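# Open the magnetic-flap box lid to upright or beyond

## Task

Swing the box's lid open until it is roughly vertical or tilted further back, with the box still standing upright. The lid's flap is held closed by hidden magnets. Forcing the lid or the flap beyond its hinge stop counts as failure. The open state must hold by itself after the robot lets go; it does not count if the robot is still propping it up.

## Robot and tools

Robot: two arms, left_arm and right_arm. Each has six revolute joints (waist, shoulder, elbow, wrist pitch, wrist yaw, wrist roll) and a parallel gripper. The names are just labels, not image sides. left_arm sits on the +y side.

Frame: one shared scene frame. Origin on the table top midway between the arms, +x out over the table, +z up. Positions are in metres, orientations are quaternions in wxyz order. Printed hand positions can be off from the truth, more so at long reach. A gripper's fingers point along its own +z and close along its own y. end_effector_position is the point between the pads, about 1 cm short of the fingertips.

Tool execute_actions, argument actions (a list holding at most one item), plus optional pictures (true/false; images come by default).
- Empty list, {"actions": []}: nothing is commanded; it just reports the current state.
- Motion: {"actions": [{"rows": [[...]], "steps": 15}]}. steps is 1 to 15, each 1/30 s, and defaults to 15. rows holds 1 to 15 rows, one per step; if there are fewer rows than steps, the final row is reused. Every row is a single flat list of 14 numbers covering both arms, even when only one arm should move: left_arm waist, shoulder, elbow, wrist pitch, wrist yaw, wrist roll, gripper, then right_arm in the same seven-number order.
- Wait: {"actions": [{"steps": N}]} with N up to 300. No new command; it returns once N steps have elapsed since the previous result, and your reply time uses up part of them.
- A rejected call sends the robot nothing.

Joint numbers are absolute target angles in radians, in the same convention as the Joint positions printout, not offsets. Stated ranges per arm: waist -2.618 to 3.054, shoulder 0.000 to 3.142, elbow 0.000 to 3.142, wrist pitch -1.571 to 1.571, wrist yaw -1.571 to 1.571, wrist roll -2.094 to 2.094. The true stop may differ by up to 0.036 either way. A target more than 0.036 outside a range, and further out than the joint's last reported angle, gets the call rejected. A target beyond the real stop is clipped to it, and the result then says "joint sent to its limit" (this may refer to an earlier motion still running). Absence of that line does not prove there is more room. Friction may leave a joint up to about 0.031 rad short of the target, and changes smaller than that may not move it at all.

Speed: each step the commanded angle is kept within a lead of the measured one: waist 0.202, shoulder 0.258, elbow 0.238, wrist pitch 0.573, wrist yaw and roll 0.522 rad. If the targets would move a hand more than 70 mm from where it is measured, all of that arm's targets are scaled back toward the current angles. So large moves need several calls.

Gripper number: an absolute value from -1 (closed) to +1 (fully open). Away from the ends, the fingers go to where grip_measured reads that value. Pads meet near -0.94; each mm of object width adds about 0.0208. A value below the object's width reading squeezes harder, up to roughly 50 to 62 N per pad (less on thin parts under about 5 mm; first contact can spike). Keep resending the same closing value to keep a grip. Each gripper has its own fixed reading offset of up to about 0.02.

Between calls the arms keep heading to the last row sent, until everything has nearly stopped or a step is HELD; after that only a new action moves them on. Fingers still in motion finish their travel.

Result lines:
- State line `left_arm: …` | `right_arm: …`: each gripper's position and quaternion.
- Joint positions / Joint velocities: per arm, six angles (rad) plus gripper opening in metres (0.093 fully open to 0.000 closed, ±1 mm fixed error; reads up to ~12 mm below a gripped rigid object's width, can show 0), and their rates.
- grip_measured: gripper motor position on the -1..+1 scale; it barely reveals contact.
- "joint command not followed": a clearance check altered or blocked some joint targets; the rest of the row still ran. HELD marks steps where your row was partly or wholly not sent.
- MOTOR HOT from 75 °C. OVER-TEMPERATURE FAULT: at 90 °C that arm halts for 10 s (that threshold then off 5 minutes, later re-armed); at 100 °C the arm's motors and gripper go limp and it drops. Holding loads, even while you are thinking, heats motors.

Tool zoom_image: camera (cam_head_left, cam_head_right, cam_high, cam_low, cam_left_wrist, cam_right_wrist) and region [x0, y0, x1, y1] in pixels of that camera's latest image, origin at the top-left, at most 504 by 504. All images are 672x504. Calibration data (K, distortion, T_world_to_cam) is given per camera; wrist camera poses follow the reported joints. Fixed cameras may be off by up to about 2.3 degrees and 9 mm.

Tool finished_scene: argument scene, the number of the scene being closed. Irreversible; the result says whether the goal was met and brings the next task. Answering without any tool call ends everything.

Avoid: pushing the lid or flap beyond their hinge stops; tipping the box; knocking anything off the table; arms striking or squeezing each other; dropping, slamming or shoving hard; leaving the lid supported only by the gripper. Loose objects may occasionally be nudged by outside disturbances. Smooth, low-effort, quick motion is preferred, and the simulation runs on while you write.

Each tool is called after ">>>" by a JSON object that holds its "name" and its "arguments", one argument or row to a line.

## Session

>>> {"name": "execute_actions", "arguments": {
  "actions": []
}}

Scene clock: 0.00 s of 8200.00 s.
left_arm: end_effector_position=(+0.3041, +0.2339, +0.2147) grip_measured=+0.984 end_effector_quat_wxyz=(+0.471, +0.188, +0.823, -0.257) | right_arm: end_effector_position=(+0.2680, -0.3566, +0.2270) grip_measured=+0.992 end_effector_quat_wxyz=(+0.496, +0.674, +0.506, +0.207)
Joint positions: left_arm=[ 0.175  1.157  0.823 -0.32   0.797  0.228  0.092] | right_arm=[ 0.002  0.731  0.659 -0.406  0.407  1.524  0.093]
Joint velocities: left_arm=[ 0.012 -0.007 -0.007  0.007 -0.037 -0.007 -0.001] | right_arm=[ 0.012 -0.007 -0.017  0.066  0.081  0.066  0.001]
Motor temperatures (°C, as the motors report them): left_arm=[29 33 32 32 28 30] | right_arm=[30 30 30 30 30 29]
camera_calibration (this result's frames):
cam_left_wrist: T_world_to_cam=[[-0.551654, -0.798262, 0.241777, 0.300975], [-0.731312, 0.32353, -0.600426, 0.313222], [0.401074, -0.508042, -0.762255, 0.246183], [0, 0, 0, 1]] pos_world=[0.296359, 0.263991, 0.302952]
cam_right_wrist: T_world_to_cam=[[-0.474516, 0.0129744, -0.880151, 0.32998], [0.0513101, 0.998599, -0.0129423, 0.387343], [0.87875, -0.051302, -0.474517, -0.0592908], [0, 0, 0, 1]] pos_world=[0.188808, -0.394123, 0.267311]

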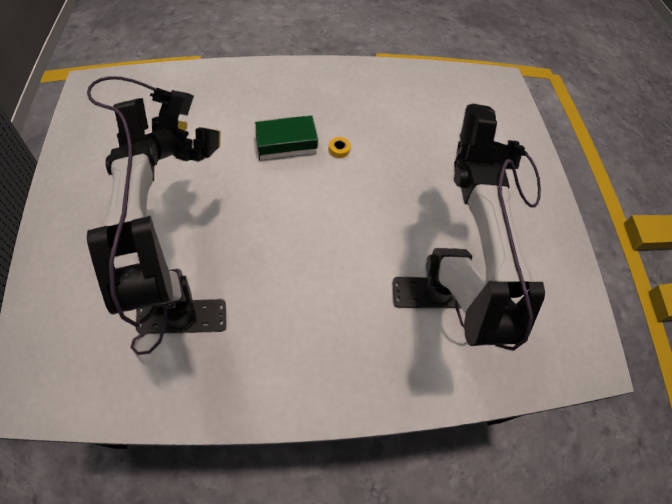

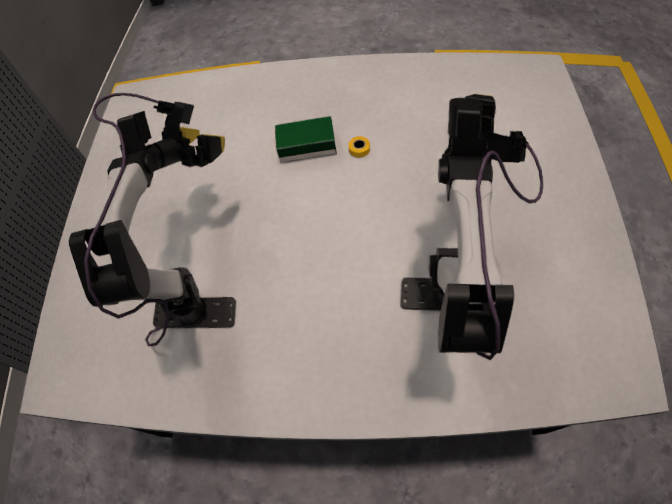

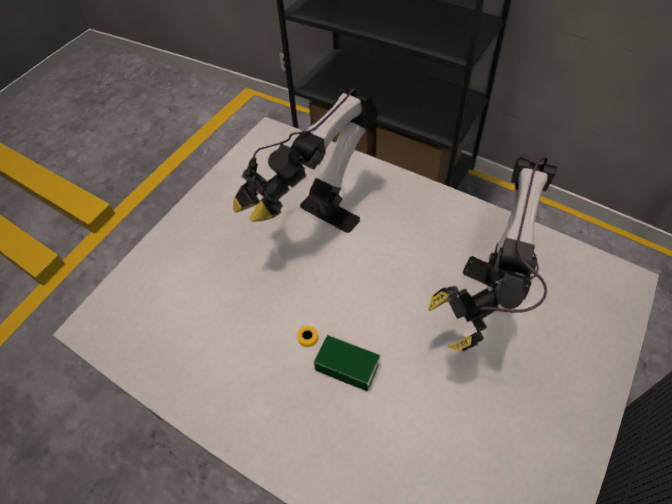

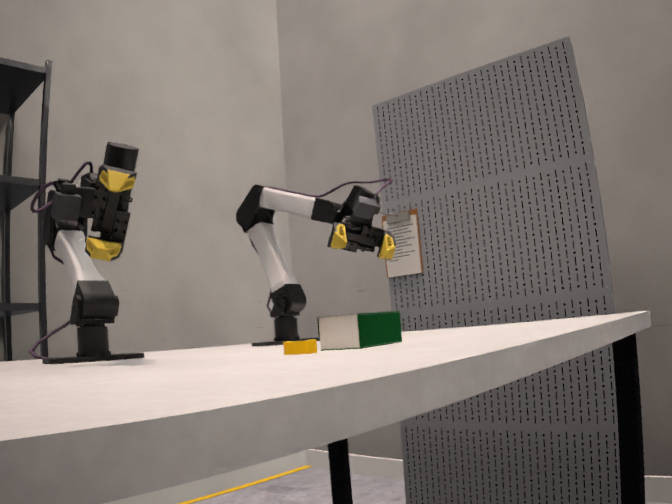

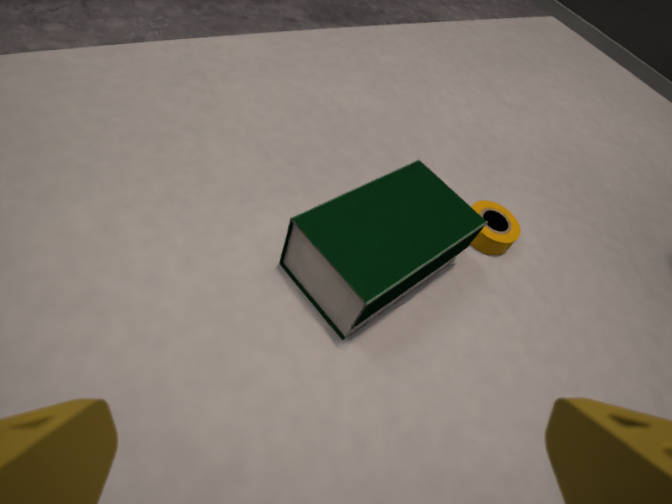

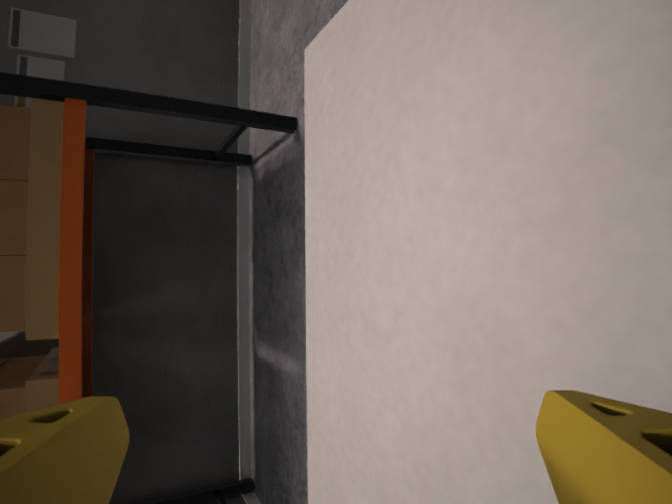

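>>> {"name": "execute_actions", "arguments": {
  "actions": [
    {"rows":[[0.2,2.15,1.3,-0.65,1.2,1.57,0,0.68,2.24,2.07,-1.13,0,1.5,-1]],"steps":15}
  ],
  "pictures": false
}}

>>> {"name": "execute_actions", "arguments": {
  "actions": [
    {"steps":60}
  ]
}}

Scene clock: 6.57 s of 8200.00 s.
left_arm: end_effector_position=(+0.3881, +0.2213, +0.0655) grip_measured=+0.002 end_effector_quat_wxyz=(+0.443, +0.504, +0.663, -0.333) | right_arm: end_effector_position=(+0.3833, -0.0056, +0.2023) grip_measured=-1.000 end_effector_quat_wxyz=(+0.125, +0.425, +0.873, +0.204)
Joint positions: left_arm=[ 0.191  2.12   1.314 -0.592  1.169  1.39   0.045] | right_arm=[ 0.687  1.905  1.881 -1.063  0.018  1.507  0.   ]
Joint velocities: left_arm=[ 0.012  1.072 -0.173 -0.374 -0.022  1.209 -0.001] | right_arm=[-0.007  2.4    2.562 -0.037 -0.081  0.007  0.   ]
Motor temperatures (°C, as the motors report them): left_arm=[29 33 33 33 28 30] | right_arm=[30 30 32 32 30 29]
Steps of this call (steps 1 to 182: nothing new was sent; steps 183 to 197: all 15 steps of this action). Readings (joint positions):
183: left_arm=[0.181 1.193 0.868 -0.390 0.858 0.311] | right_arm=[0.025 0.758 0.699 -0.486 0.376 1.523]
184: left_arm=[0.184 1.269 0.950 -0.454 0.932 0.412] | right_arm=[0.081 0.818 0.769 -0.587 0.321 1.522]
186: left_arm=[0.187 1.442 1.132 -0.519 1.032 0.612] | right_arm=[0.215 0.976 0.931 -0.765 0.219 1.517]
190: left_arm=[0.191 1.731 1.317 -0.530 1.130 0.973] | right_arm=[0.489 1.318 1.266 -0.956 0.103 1.511]
197: the state above

Scene clock: 8.57 s of 8200.00 s.
left_arm: end_effector_position=(+0.3755, +0.2169, +0.0510) grip_measured=+0.002 end_effector_quat_wxyz=(+0.454, +0.535, +0.629, -0.334) | right_arm: end_effector_position=(+0.4107, +0.0150, +0.0950) grip_measured=-1.000 end_effector_quat_wxyz=(+0.068, +0.432, +0.893, +0.110)
Joint positions: left_arm=[ 0.191  2.159  1.297 -0.636  1.197  1.563  0.045] | right_arm=[ 0.686  2.249  2.049 -1.111  0.009  1.506  0.   ]
Joint velocities: left_arm=[-0.012 -0.012  0.017 -0.051 -0.066 -0.066 -0.001] | right_arm=[-0.007  0.007 -0.007  0.007 -0.022  0.007  0.   ]
Motor temperatures (°C, as the motors report them): left_arm=[29 34 33 33 28 30] | right_arm=[30 32 32 32 30 29]
Steps of this call (steps 1 to 30: the robot went on to your last target; steps 31 to 60: nothing new was sent). Readings (joint positions):
1: left_arm=[0.191 2.149 1.307 -0.604 1.169 1.425] | right_arm=[0.686 1.986 1.961 -1.062 0.016 1.507]
2: left_arm=[0.191 2.163 1.301 -0.616 1.169 1.453] | right_arm=[0.686 2.052 2.010 -1.049 0.016 1.506]
4: left_arm=[0.191 2.166 1.297 -0.634 1.174 1.493] | right_arm=[0.686 2.155 2.048 -1.044 0.014 1.506]
8: left_arm=[0.191 2.159 1.297 -0.635 1.189 1.535] | right_arm=[0.686 2.262 2.049 -1.089 0.010 1.506]
60: the state above
All arms were judged still, so your last target was given up. Only a new action makes them travel on or press farther. Fingers that are still opening or closing keep moving.
camera_calibration (this result's frames):
cam_left_wrist: T_world_to_cam=[[-0.976217, -0.205434, -0.0692679, 0.413095], [-0.104905, 0.727226, -0.678335, -0.0462289], [0.189726, -0.654935, -0.731481, 0.193775], [0, 0, 0, 1]] pos_world=[0.361657, 0.245393, 0.138998]
cam_right_wrist: T_world_to_cam=[[-0.767745, -0.589605, -0.250866, 0.346419], [-0.638227, 0.668922, 0.381062, 0.257934], [-0.0568662, 0.452668, -0.889864, 0.187834], [0, 0, 0, 1]] pos_world=[0.441264, -0.0533136, 0.155763]

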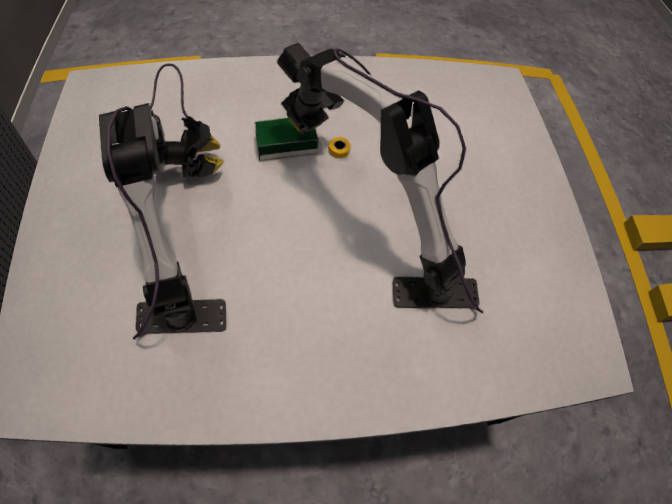

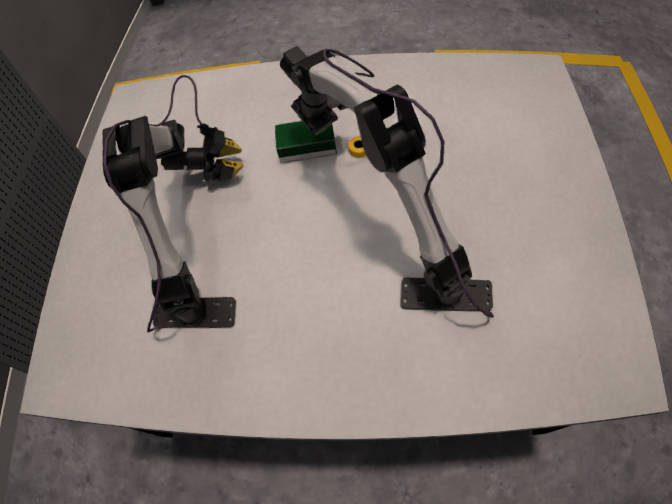

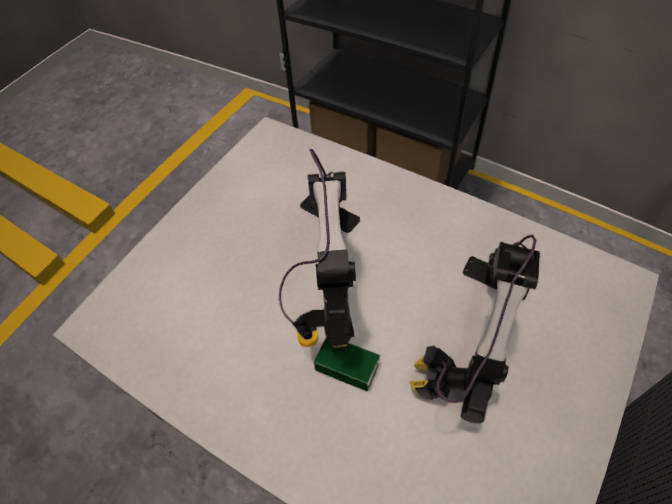

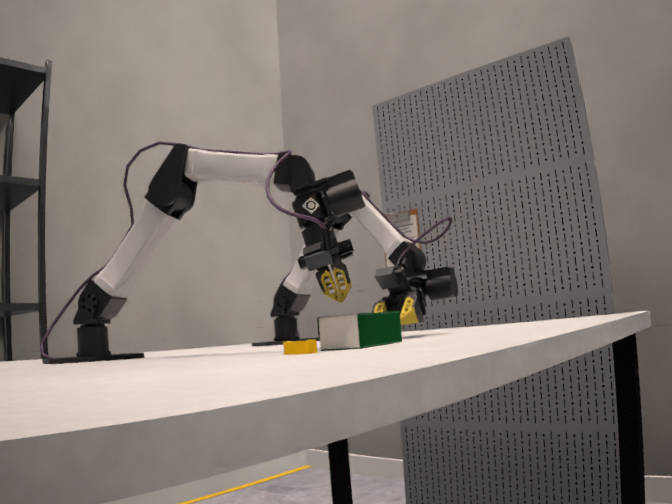

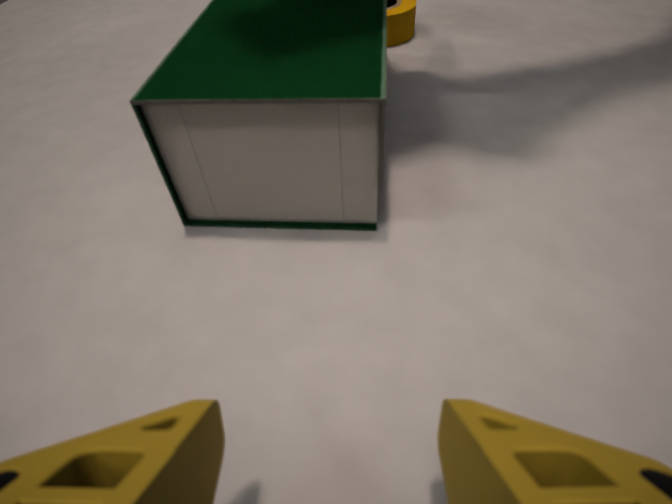

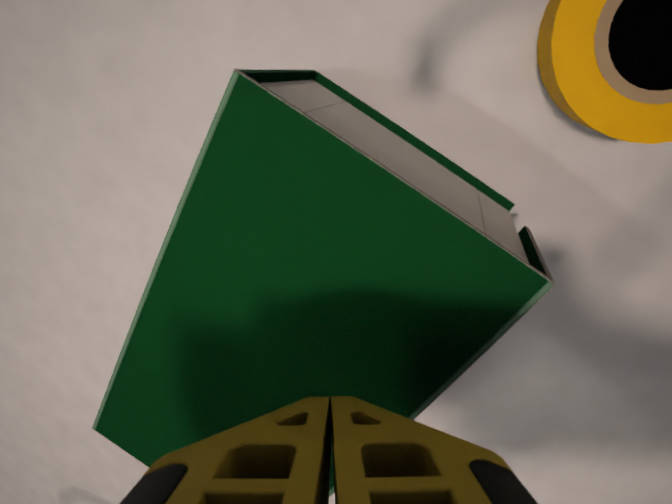

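Press right (slightly further back), advance left.

>>> {"name": "execute_actions", "arguments": {
  "actions": [
    {"rows":[[0.06,2.24,1.4,-0.6,1.2,1.57,0,0.68,2.38,2.1,-1.03,0,1.5,-1]],"steps":15}
  ],
  "pictures": false
}}

>>> {"name": "execute_actions", "arguments": {
  "actions": [
    {"steps":20}
  ]
}}

Scene clock: 11.10 s of 8200.00 s.
left_arm: end_effector_position=(+0.3868, +0.1633, +0.0530) grip_measured=+0.002 end_effector_quat_wxyz=(+0.450, +0.590, +0.576, -0.344) | right_arm: end_effector_position=(+0.4329, +0.0305, +0.0723) grip_measured=-1.000 end_effector_quat_wxyz=(+0.077, +0.431, +0.890, +0.128)
Joint positions: left_arm=[ 0.053  2.21   1.388 -0.608  1.201  1.564  0.045] | right_arm=[ 0.686  2.338  2.1   -1.034  0.008  1.506  0.   ]
Joint velocities: left_arm=[ 0.007  0.007  0.012  0.007 -0.007  0.022  0.001] | right_arm=[-0.012 -0.002 -0.002  0.022 -0.022  0.022  0.   ]
Motor temperatures (°C, as the motors report them): left_arm=[29 35 34 33 28 30] | right_arm=[30 33 33 32 30 29]
Steps of this call (steps 1 to 61: nothing new was sent; steps 62 to 76: all 15 steps of this action). Readings (joint positions):
62: left_arm=[0.179 2.168 1.312 -0.641 1.197 1.564] | right_arm=[0.686 2.260 2.059 -1.111 0.009 1.506]
63: left_arm=[0.157 2.185 1.341 -0.636 1.197 1.564] | right_arm=[0.686 2.277 2.077 -1.097 0.009 1.506]
65: left_arm=[0.097 2.207 1.380 -0.615 1.197 1.564] | right_arm=[0.686 2.315 2.089 -1.061 0.009 1.506]
69: left_arm=[0.043 2.210 1.388 -0.608 1.201 1.564] | right_arm=[0.686 2.332 2.100 -1.041 0.008 1.506]
76: the state above

Scene clock: 11.77 s of 8200.00 s.
left_arm: end_effector_position=(+0.3868, +0.1633, +0.0530) grip_measured=+0.002 end_effector_quat_wxyz=(+0.450, +0.590, +0.576, -0.344) | right_arm: end_effector_position=(+0.4331, +0.0307, +0.0724) grip_measured=-1.000 end_effector_quat_wxyz=(+0.077, +0.431, +0.890, +0.128)
Joint positions: left_arm=[ 0.053  2.21   1.388 -0.608  1.201  1.564  0.045] | right_arm=[ 0.686  2.338  2.1   -1.033  0.008  1.506  0.   ]
Joint velocities: left_arm=[-0.012 -0.012  0.007 -0.007 -0.007 -0.037  0.   ] | right_arm=[-0.007 -0.007  0.012 -0.037 -0.037 -0.022  0.   ]
Motor temperatures (°C, as the motors report them): left_arm=[29 36 34 33 28 30] | right_arm=[30 33 33 32 30 29]
Steps of this call (steps 1 to 15: the robot went on to your last target; steps 16 to 20: nothing new was sent). Readings (joint positions):
1: left_arm=[0.053 2.210 1.388 -0.608 1.201 1.564] | right_arm=[0.686 2.338 2.100 -1.033 0.008 1.506]
2: left_arm=[0.053 2.210 1.388 -0.608 1.201 1.564] | right_arm=[0.686 2.338 2.100 -1.033 0.008 1.506]
4: left_arm=[0.053 2.210 1.388 -0.608 1.201 1.564] | right_arm=[0.686 2.338 2.100 -1.033 0.008 1.506]
8: left_arm=[0.053 2.210 1.388 -0.608 1.201 1.564] | right_arm=[0.686 2.338 2.100 -1.033 0.008 1.506]
20: the state above
All arms were judged still, so your last target was given up. Only a new action makes them travel on or press farther. Fingers that are still opening or closing keep moving.
camera_calibration (this result's frames):
cam_left_wrist: T_world_to_cam=[[-0.988195, -0.0683434, -0.137109, 0.399045], [0.043008, 0.735226, -0.676456, -0.0633448], [0.147037, -0.674367, -0.723608, 0.177226], [0, 0, 0, 1]] pos_world=[0.371, 0.19336, 0.140105]
cam_right_wrist: T_world_to_cam=[[-0.758746, -0.583379, -0.289781, 0.365953], [-0.650789, 0.659848, 0.375599, 0.276467], [-0.0279052, 0.473571, -0.880314, 0.148055], [0, 0, 0, 1]] pos_world=[0.461719, -0.0390511, 0.13254]

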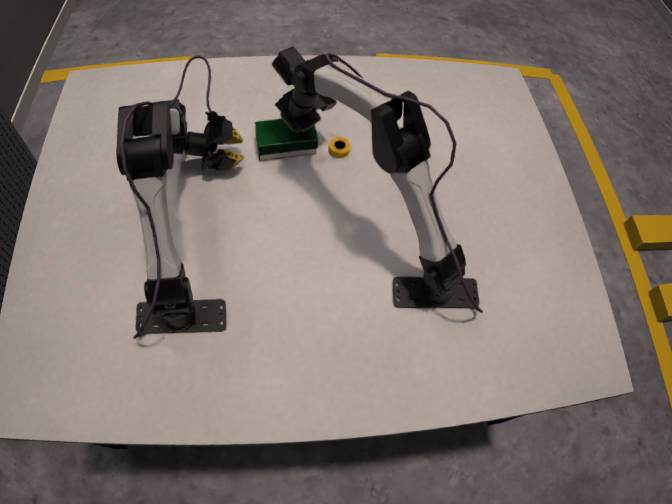

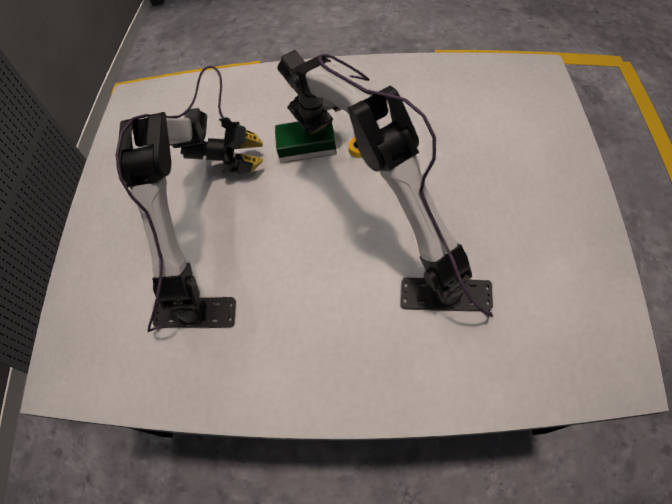

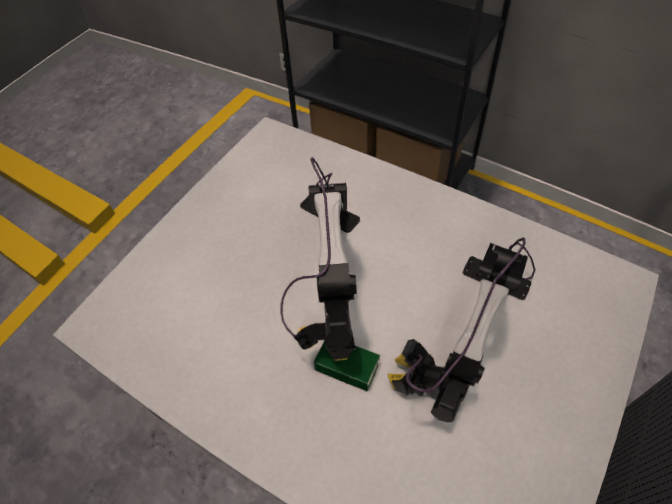

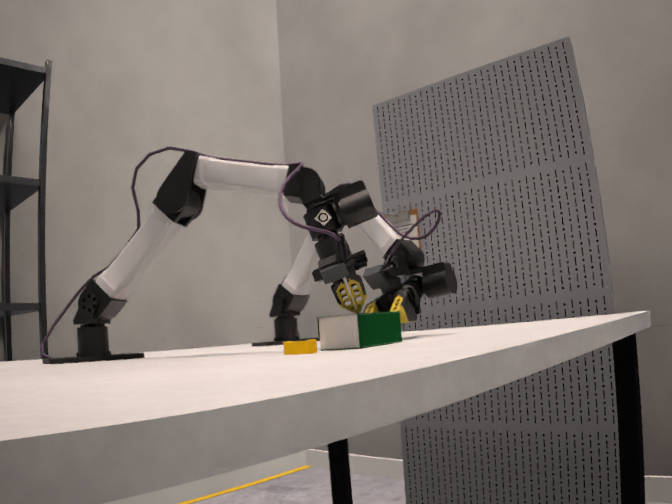

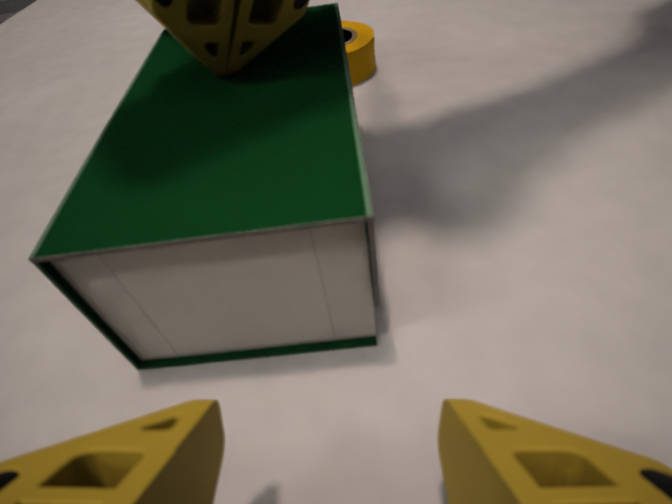

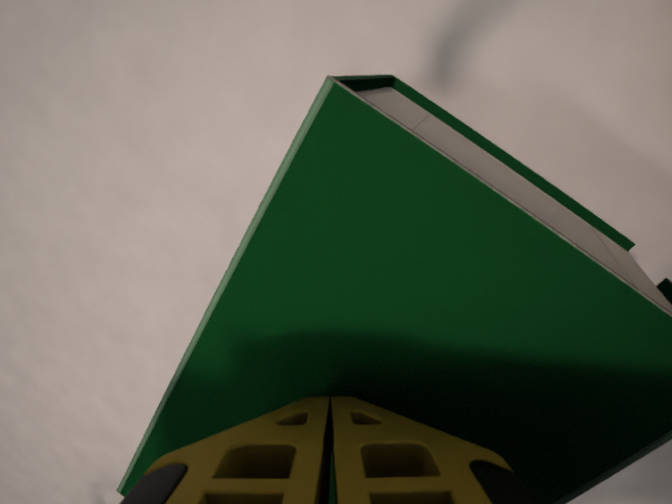

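Lower ~1.5 cm first, then swing in.

>>> {"name": "execute_actions", "arguments": {
  "actions": [
    {"rows":[[0.06,2.28,1.4,-0.6,1.2,1.57,0,0.68,2.38,2.1,-1.03,0,1.5,-1]],"steps":10}
  ],
  "pictures": false
}}

>>> {"name": "execute_actions", "arguments": {
  "actions": [
    {"rows":[[-0.05,2.28,1.4,-0.6,1.2,1.57,0,0.68,2.38,2.1,-1.03,0,1.5,-1]],"steps":15}
  ]
}}

Scene clock: 17.77 s of 8200.00 s.
left_arm: end_effector_position=(+0.3851, +0.1631, +0.0361) grip_measured=+0.002 end_effector_quat_wxyz=(+0.440, +0.582, +0.584, -0.357) | right_arm: end_effector_position=(+0.4331, +0.0307, +0.0724) grip_measured=-1.000 end_effector_quat_wxyz=(+0.077, +0.431, +0.890, +0.128)
Joint positions: left_arm=[ 0.053  2.257  1.392 -0.604  1.202  1.564  0.045] | right_arm=[ 0.686  2.338  2.1   -1.033  0.008  1.506  0.   ]
Joint velocities: left_arm=[ 0.007  0.007 -0.007  0.037 -0.081 -0.007  0.001] | right_arm=[-0.012 -0.002 -0.007 -0.066 -0.022 -0.007  0.   ]
Motor temperatures (°C, as the motors report them): left_arm=[29 37 34 32 28 30] | right_arm=[30 35 33 31 30 29]
Steps of this call (steps 1 to 170: nothing new was sent; steps 171 to 180: all 10 steps of this action). Readings (joint positions):
171: left_arm=[0.053 2.215 1.389 -0.607 1.202 1.564] | right_arm=[0.686 2.338 2.100 -1.033 0.008 1.506]
172: left_arm=[0.053 2.222 1.391 -0.606 1.202 1.564] | right_arm=[0.686 2.338 2.100 -1.033 0.008 1.506]
174: left_arm=[0.053 2.239 1.392 -0.604 1.202 1.564] | right_arm=[0.686 2.338 2.100 -1.033 0.008 1.506]
178: left_arm=[0.053 2.257 1.392 -0.604 1.202 1.564] | right_arm=[0.686 2.338 2.100 -1.033 0.008 1.506]
180: the state above

Scene clock: 18.27 s of 8200.00 s.
left_arm: end_effector_position=(+0.3684, +0.1184, +0.0361) grip_measured=+0.002 end_effector_quat_wxyz=(+0.419, +0.613, +0.551, -0.380) | right_arm: end_effector_position=(+0.4335, +0.0305, +0.0725) grip_measured=-1.000 end_effector_quat_wxyz=(+0.077, +0.431, +0.890, +0.128)
Joint positions: left_arm=[-0.057  2.257  1.392 -0.604  1.202  1.564  0.045] | right_arm=[ 0.686  2.338  2.1   -1.032  0.008  1.506  0.   ]
Joint velocities: left_arm=[-0.002  0.007 -0.007 -0.007 -0.051 -0.037  0.   ] | right_arm=[-0.012 -0.002 -0.007 -0.007  0.007  0.022  0.   ]
Motor temperatures (°C, as the motors report them): left_arm=[29 37 34 32 28 30] | right_arm=[30 35 33 31 30 29]
Steps of this call (steps 1 to 15: all 15 steps of this action). Readings (joint positions):
1: left_arm=[0.045 2.257 1.392 -0.604 1.202 1.564] | right_arm=[0.686 2.338 2.100 -1.033 0.008 1.506]
2: left_arm=[0.029 2.257 1.392 -0.604 1.202 1.564] | right_arm=[0.686 2.338 2.100 -1.033 0.008 1.506]
4: left_arm=[-0.018 2.257 1.392 -0.604 1.202 1.564] | right_arm=[0.686 2.338 2.100 -1.033 0.008 1.506]
8: left_arm=[-0.059 2.257 1.392 -0.604 1.202 1.564] | right_arm=[0.686 2.338 2.100 -1.032 0.008 1.506]
15: the state above
camera_calibration (this result's frames):
cam_left_wrist: T_world_to_cam=[[-0.994311, 0.0406248, -0.0984673, 0.363416], [0.0970709, 0.726193, -0.680603, -0.0596099], [0.0438569, -0.68629, -0.726005, 0.176977], [0, 0, 0, 1]] pos_world=[0.359373, 0.149982, 0.1237]
cam_right_wrist: T_world_to_cam=[[-0.759009, -0.582674, -0.29051, 0.366263], [-0.650521, 0.660182, 0.375477, 0.276724], [-0.0269914, 0.473974, -0.880125, 0.147801], [0, 0, 0, 1]] pos_world=[0.462001, -0.0393299, 0.132582]

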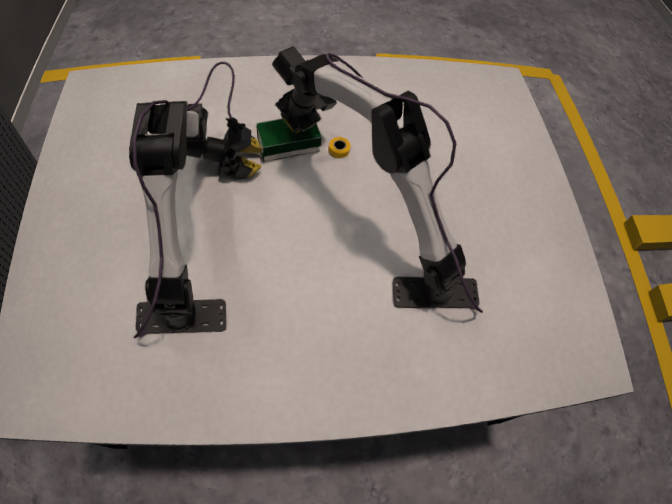

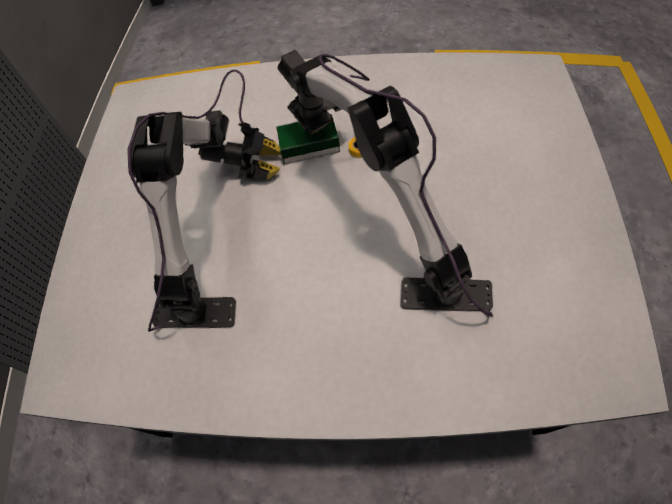

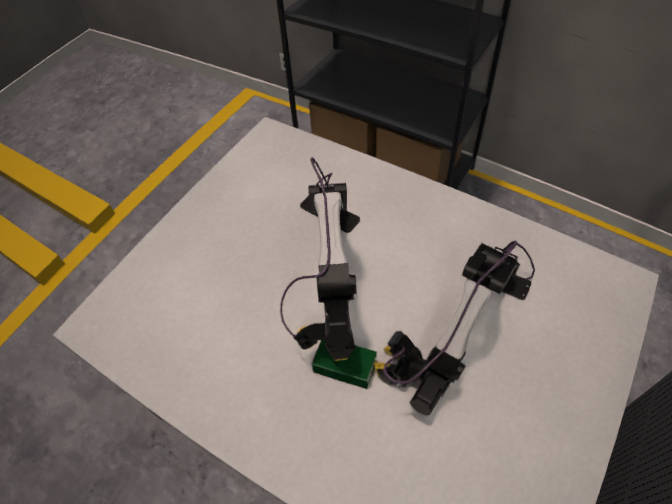

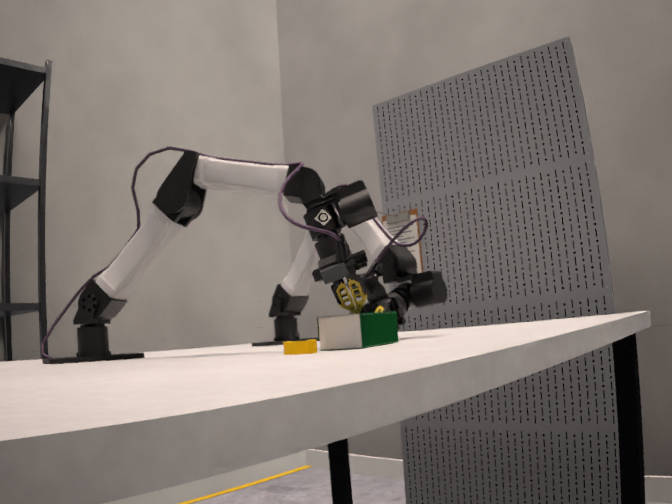

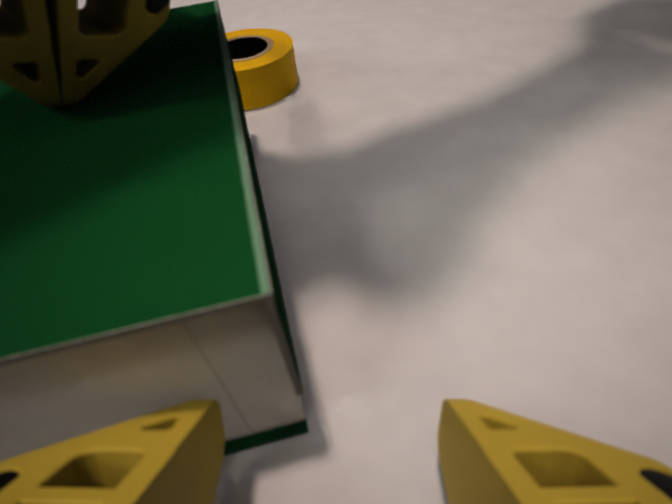

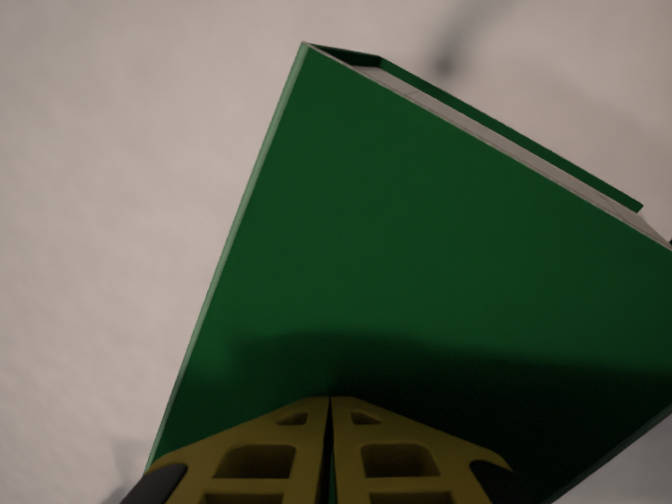

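>>> {"name": "execute_actions", "arguments": {
  "actions": [
    {"rows":[[-0.05,2.22,1.4,-0.6,1.2,1.57,0,0.68,2.5,2.1,-1.03,0,1.5,-1]],"steps":12}
  ],
  "pictures": false
}}

>>> {"name": "execute_actions", "arguments": {
  "actions": [
    {"rows":[[-0.1,2.22,1.4,-0.85,1.2,1.57,0,0.68,2.5,2.1,-1.03,0,1.5,-1]],"steps":15}
  ]
}}

Scene clock: 22.73 s of 8200.00 s.
left_arm: end_effector_position=(+0.3705, +0.1183, +0.0478) grip_measured=+0.002 end_effector_quat_wxyz=(+0.428, +0.618, +0.544, -0.372) | right_arm: end_effector_position=(+0.4346, +0.0312, +0.0694) grip_measured=-1.000 end_effector_quat_wxyz=(+0.075, +0.431, +0.890, +0.124)
Joint positions: left_arm=[-0.057  2.227  1.392 -0.604  1.202  1.564  0.045] | right_arm=[ 0.686  2.357  2.122 -1.045  0.008  1.506  0.   ]
Joint velocities: left_arm=[ 0.002 -0.002  0.017 -0.037 -0.007 -0.022  0.   ] | right_arm=[-0.007 -0.002 -0.002  0.022  0.007 -0.022  0.   ]
Motor temperatures (°C, as the motors report them): left_arm=[29 38 35 32 28 30] | right_arm=[30 36 34 31 30 29]
Steps of this call (steps 1 to 15: the robot went on to your last target; steps 16 to 122: nothing new was sent; steps 123 to 134: all 12 steps of this action). Readings (joint positions):
123: left_arm=[-0.057 2.255 1.392 -0.604 1.202 1.564] | right_arm=[0.686 2.347 2.103 -1.033 0.008 1.506]
124: left_arm=[-0.057 2.251 1.392 -0.604 1.202 1.564] | right_arm=[0.686 2.351 2.112 -1.039 0.008 1.506]
126: left_arm=[-0.057 2.239 1.392 -0.604 1.202 1.564] | right_arm=[0.686 2.356 2.120 -1.043 0.008 1.506]
130: left_arm=[-0.057 2.227 1.392 -0.604 1.202 1.564] | right_arm=[0.686 2.357 2.122 -1.045 0.008 1.506]
134: the state above

Scene clock: 23.23 s of 8200.00 s.
left_arm: end_effector_position=(+0.3445, +0.1088, +0.0472) grip_measured=+0.002 end_effector_quat_wxyz=(+0.375, +0.597, +0.570, -0.423) | right_arm: end_effector_position=(+0.4361, +0.0328, +0.0691) grip_measured=-1.000 end_effector_quat_wxyz=(+0.075, +0.431, +0.890, +0.129)
Joint positions: left_arm=[-0.085  2.227  1.395 -0.767  1.202  1.564  0.045] | right_arm=[ 0.685  2.359  2.122 -1.035  0.003  1.506  0.   ]
Joint velocities: left_arm=[ 0.002 -0.002 -0.012 -0.007  0.007 -0.022  0.   ] | right_arm=[-0.002 -0.007 -0.007  0.007 -0.037  0.007  0.   ]
Motor temperatures (°C, as the motors report them): left_arm=[29 39 35 32 28 30] | right_arm=[30 36 34 31 30 29]
Steps of this call (steps 1 to 15: all 15 steps of this action). Readings (joint positions):
1: left_arm=[-0.059 2.227 1.394 -0.632 1.202 1.564] | right_arm=[0.686 2.357 2.122 -1.045 0.008 1.506]
2: left_arm=[-0.065 2.227 1.395 -0.672 1.202 1.564] | right_arm=[0.686 2.357 2.122 -1.045 0.008 1.506]
4: left_arm=[-0.076 2.227 1.395 -0.732 1.201 1.564] | right_arm=[0.685 2.358 2.122 -1.042 0.010 1.506]
8: left_arm=[-0.085 2.227 1.395 -0.764 1.201 1.564] | right_arm=[0.685 2.359 2.122 -1.035 0.003 1.506]
15: the state above
camera_calibration (this result's frames):
cam_left_wrist: T_world_to_cam=[[-0.997161, 0.068746, 0.0307121, 0.332995], [0.0292771, 0.729805, -0.683028, -0.0196528], [-0.0693693, -0.68019, -0.729746, 0.217997], [0, 0, 0, 1]] pos_world=[0.347747, 0.13973, 0.135432]
cam_right_wrist: T_world_to_cam=[[-0.759653, -0.582267, -0.289642, 0.368899], [-0.649612, 0.658498, 0.379981, 0.277502], [-0.0305214, 0.476809, -0.878477, 0.145135], [0, 0, 0, 1]] pos_world=[0.464933, -0.037139, 0.128901]

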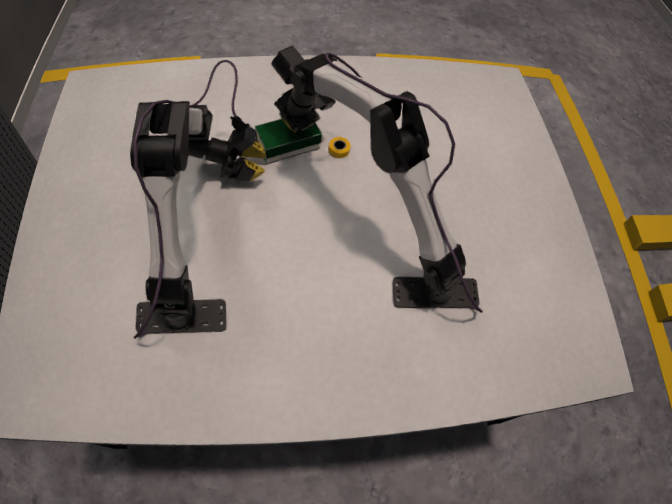

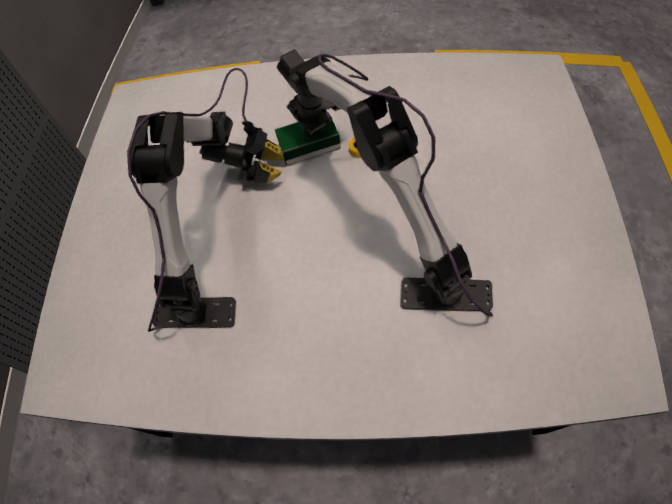

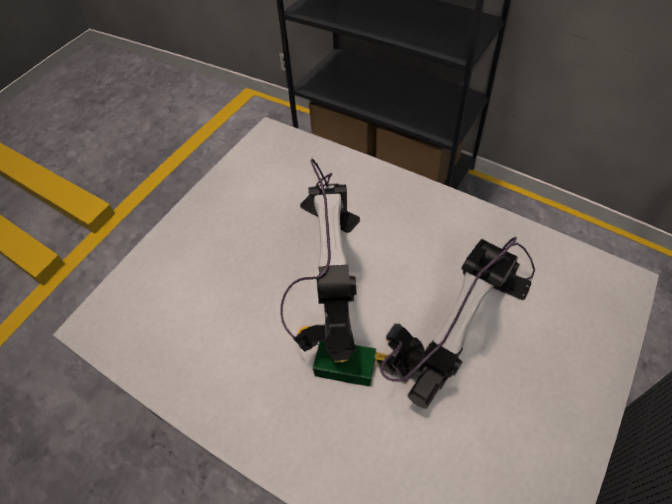

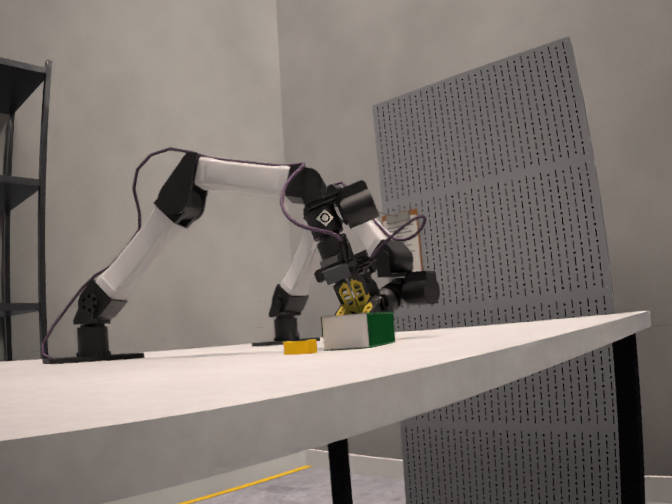

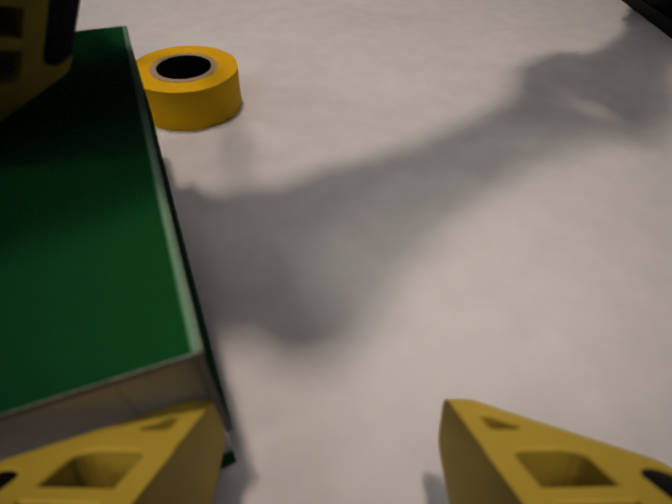

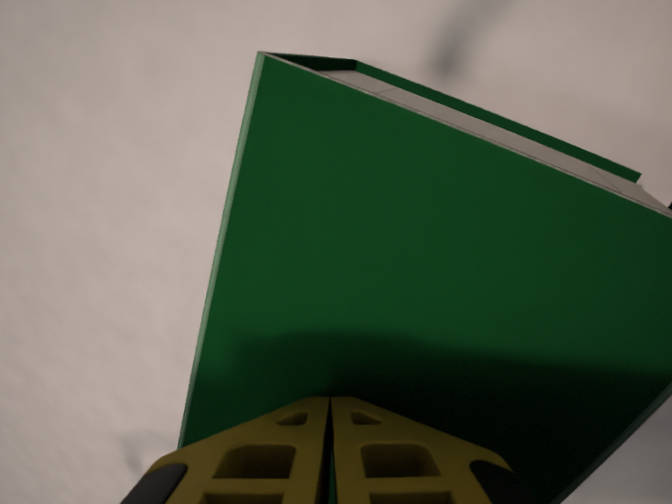

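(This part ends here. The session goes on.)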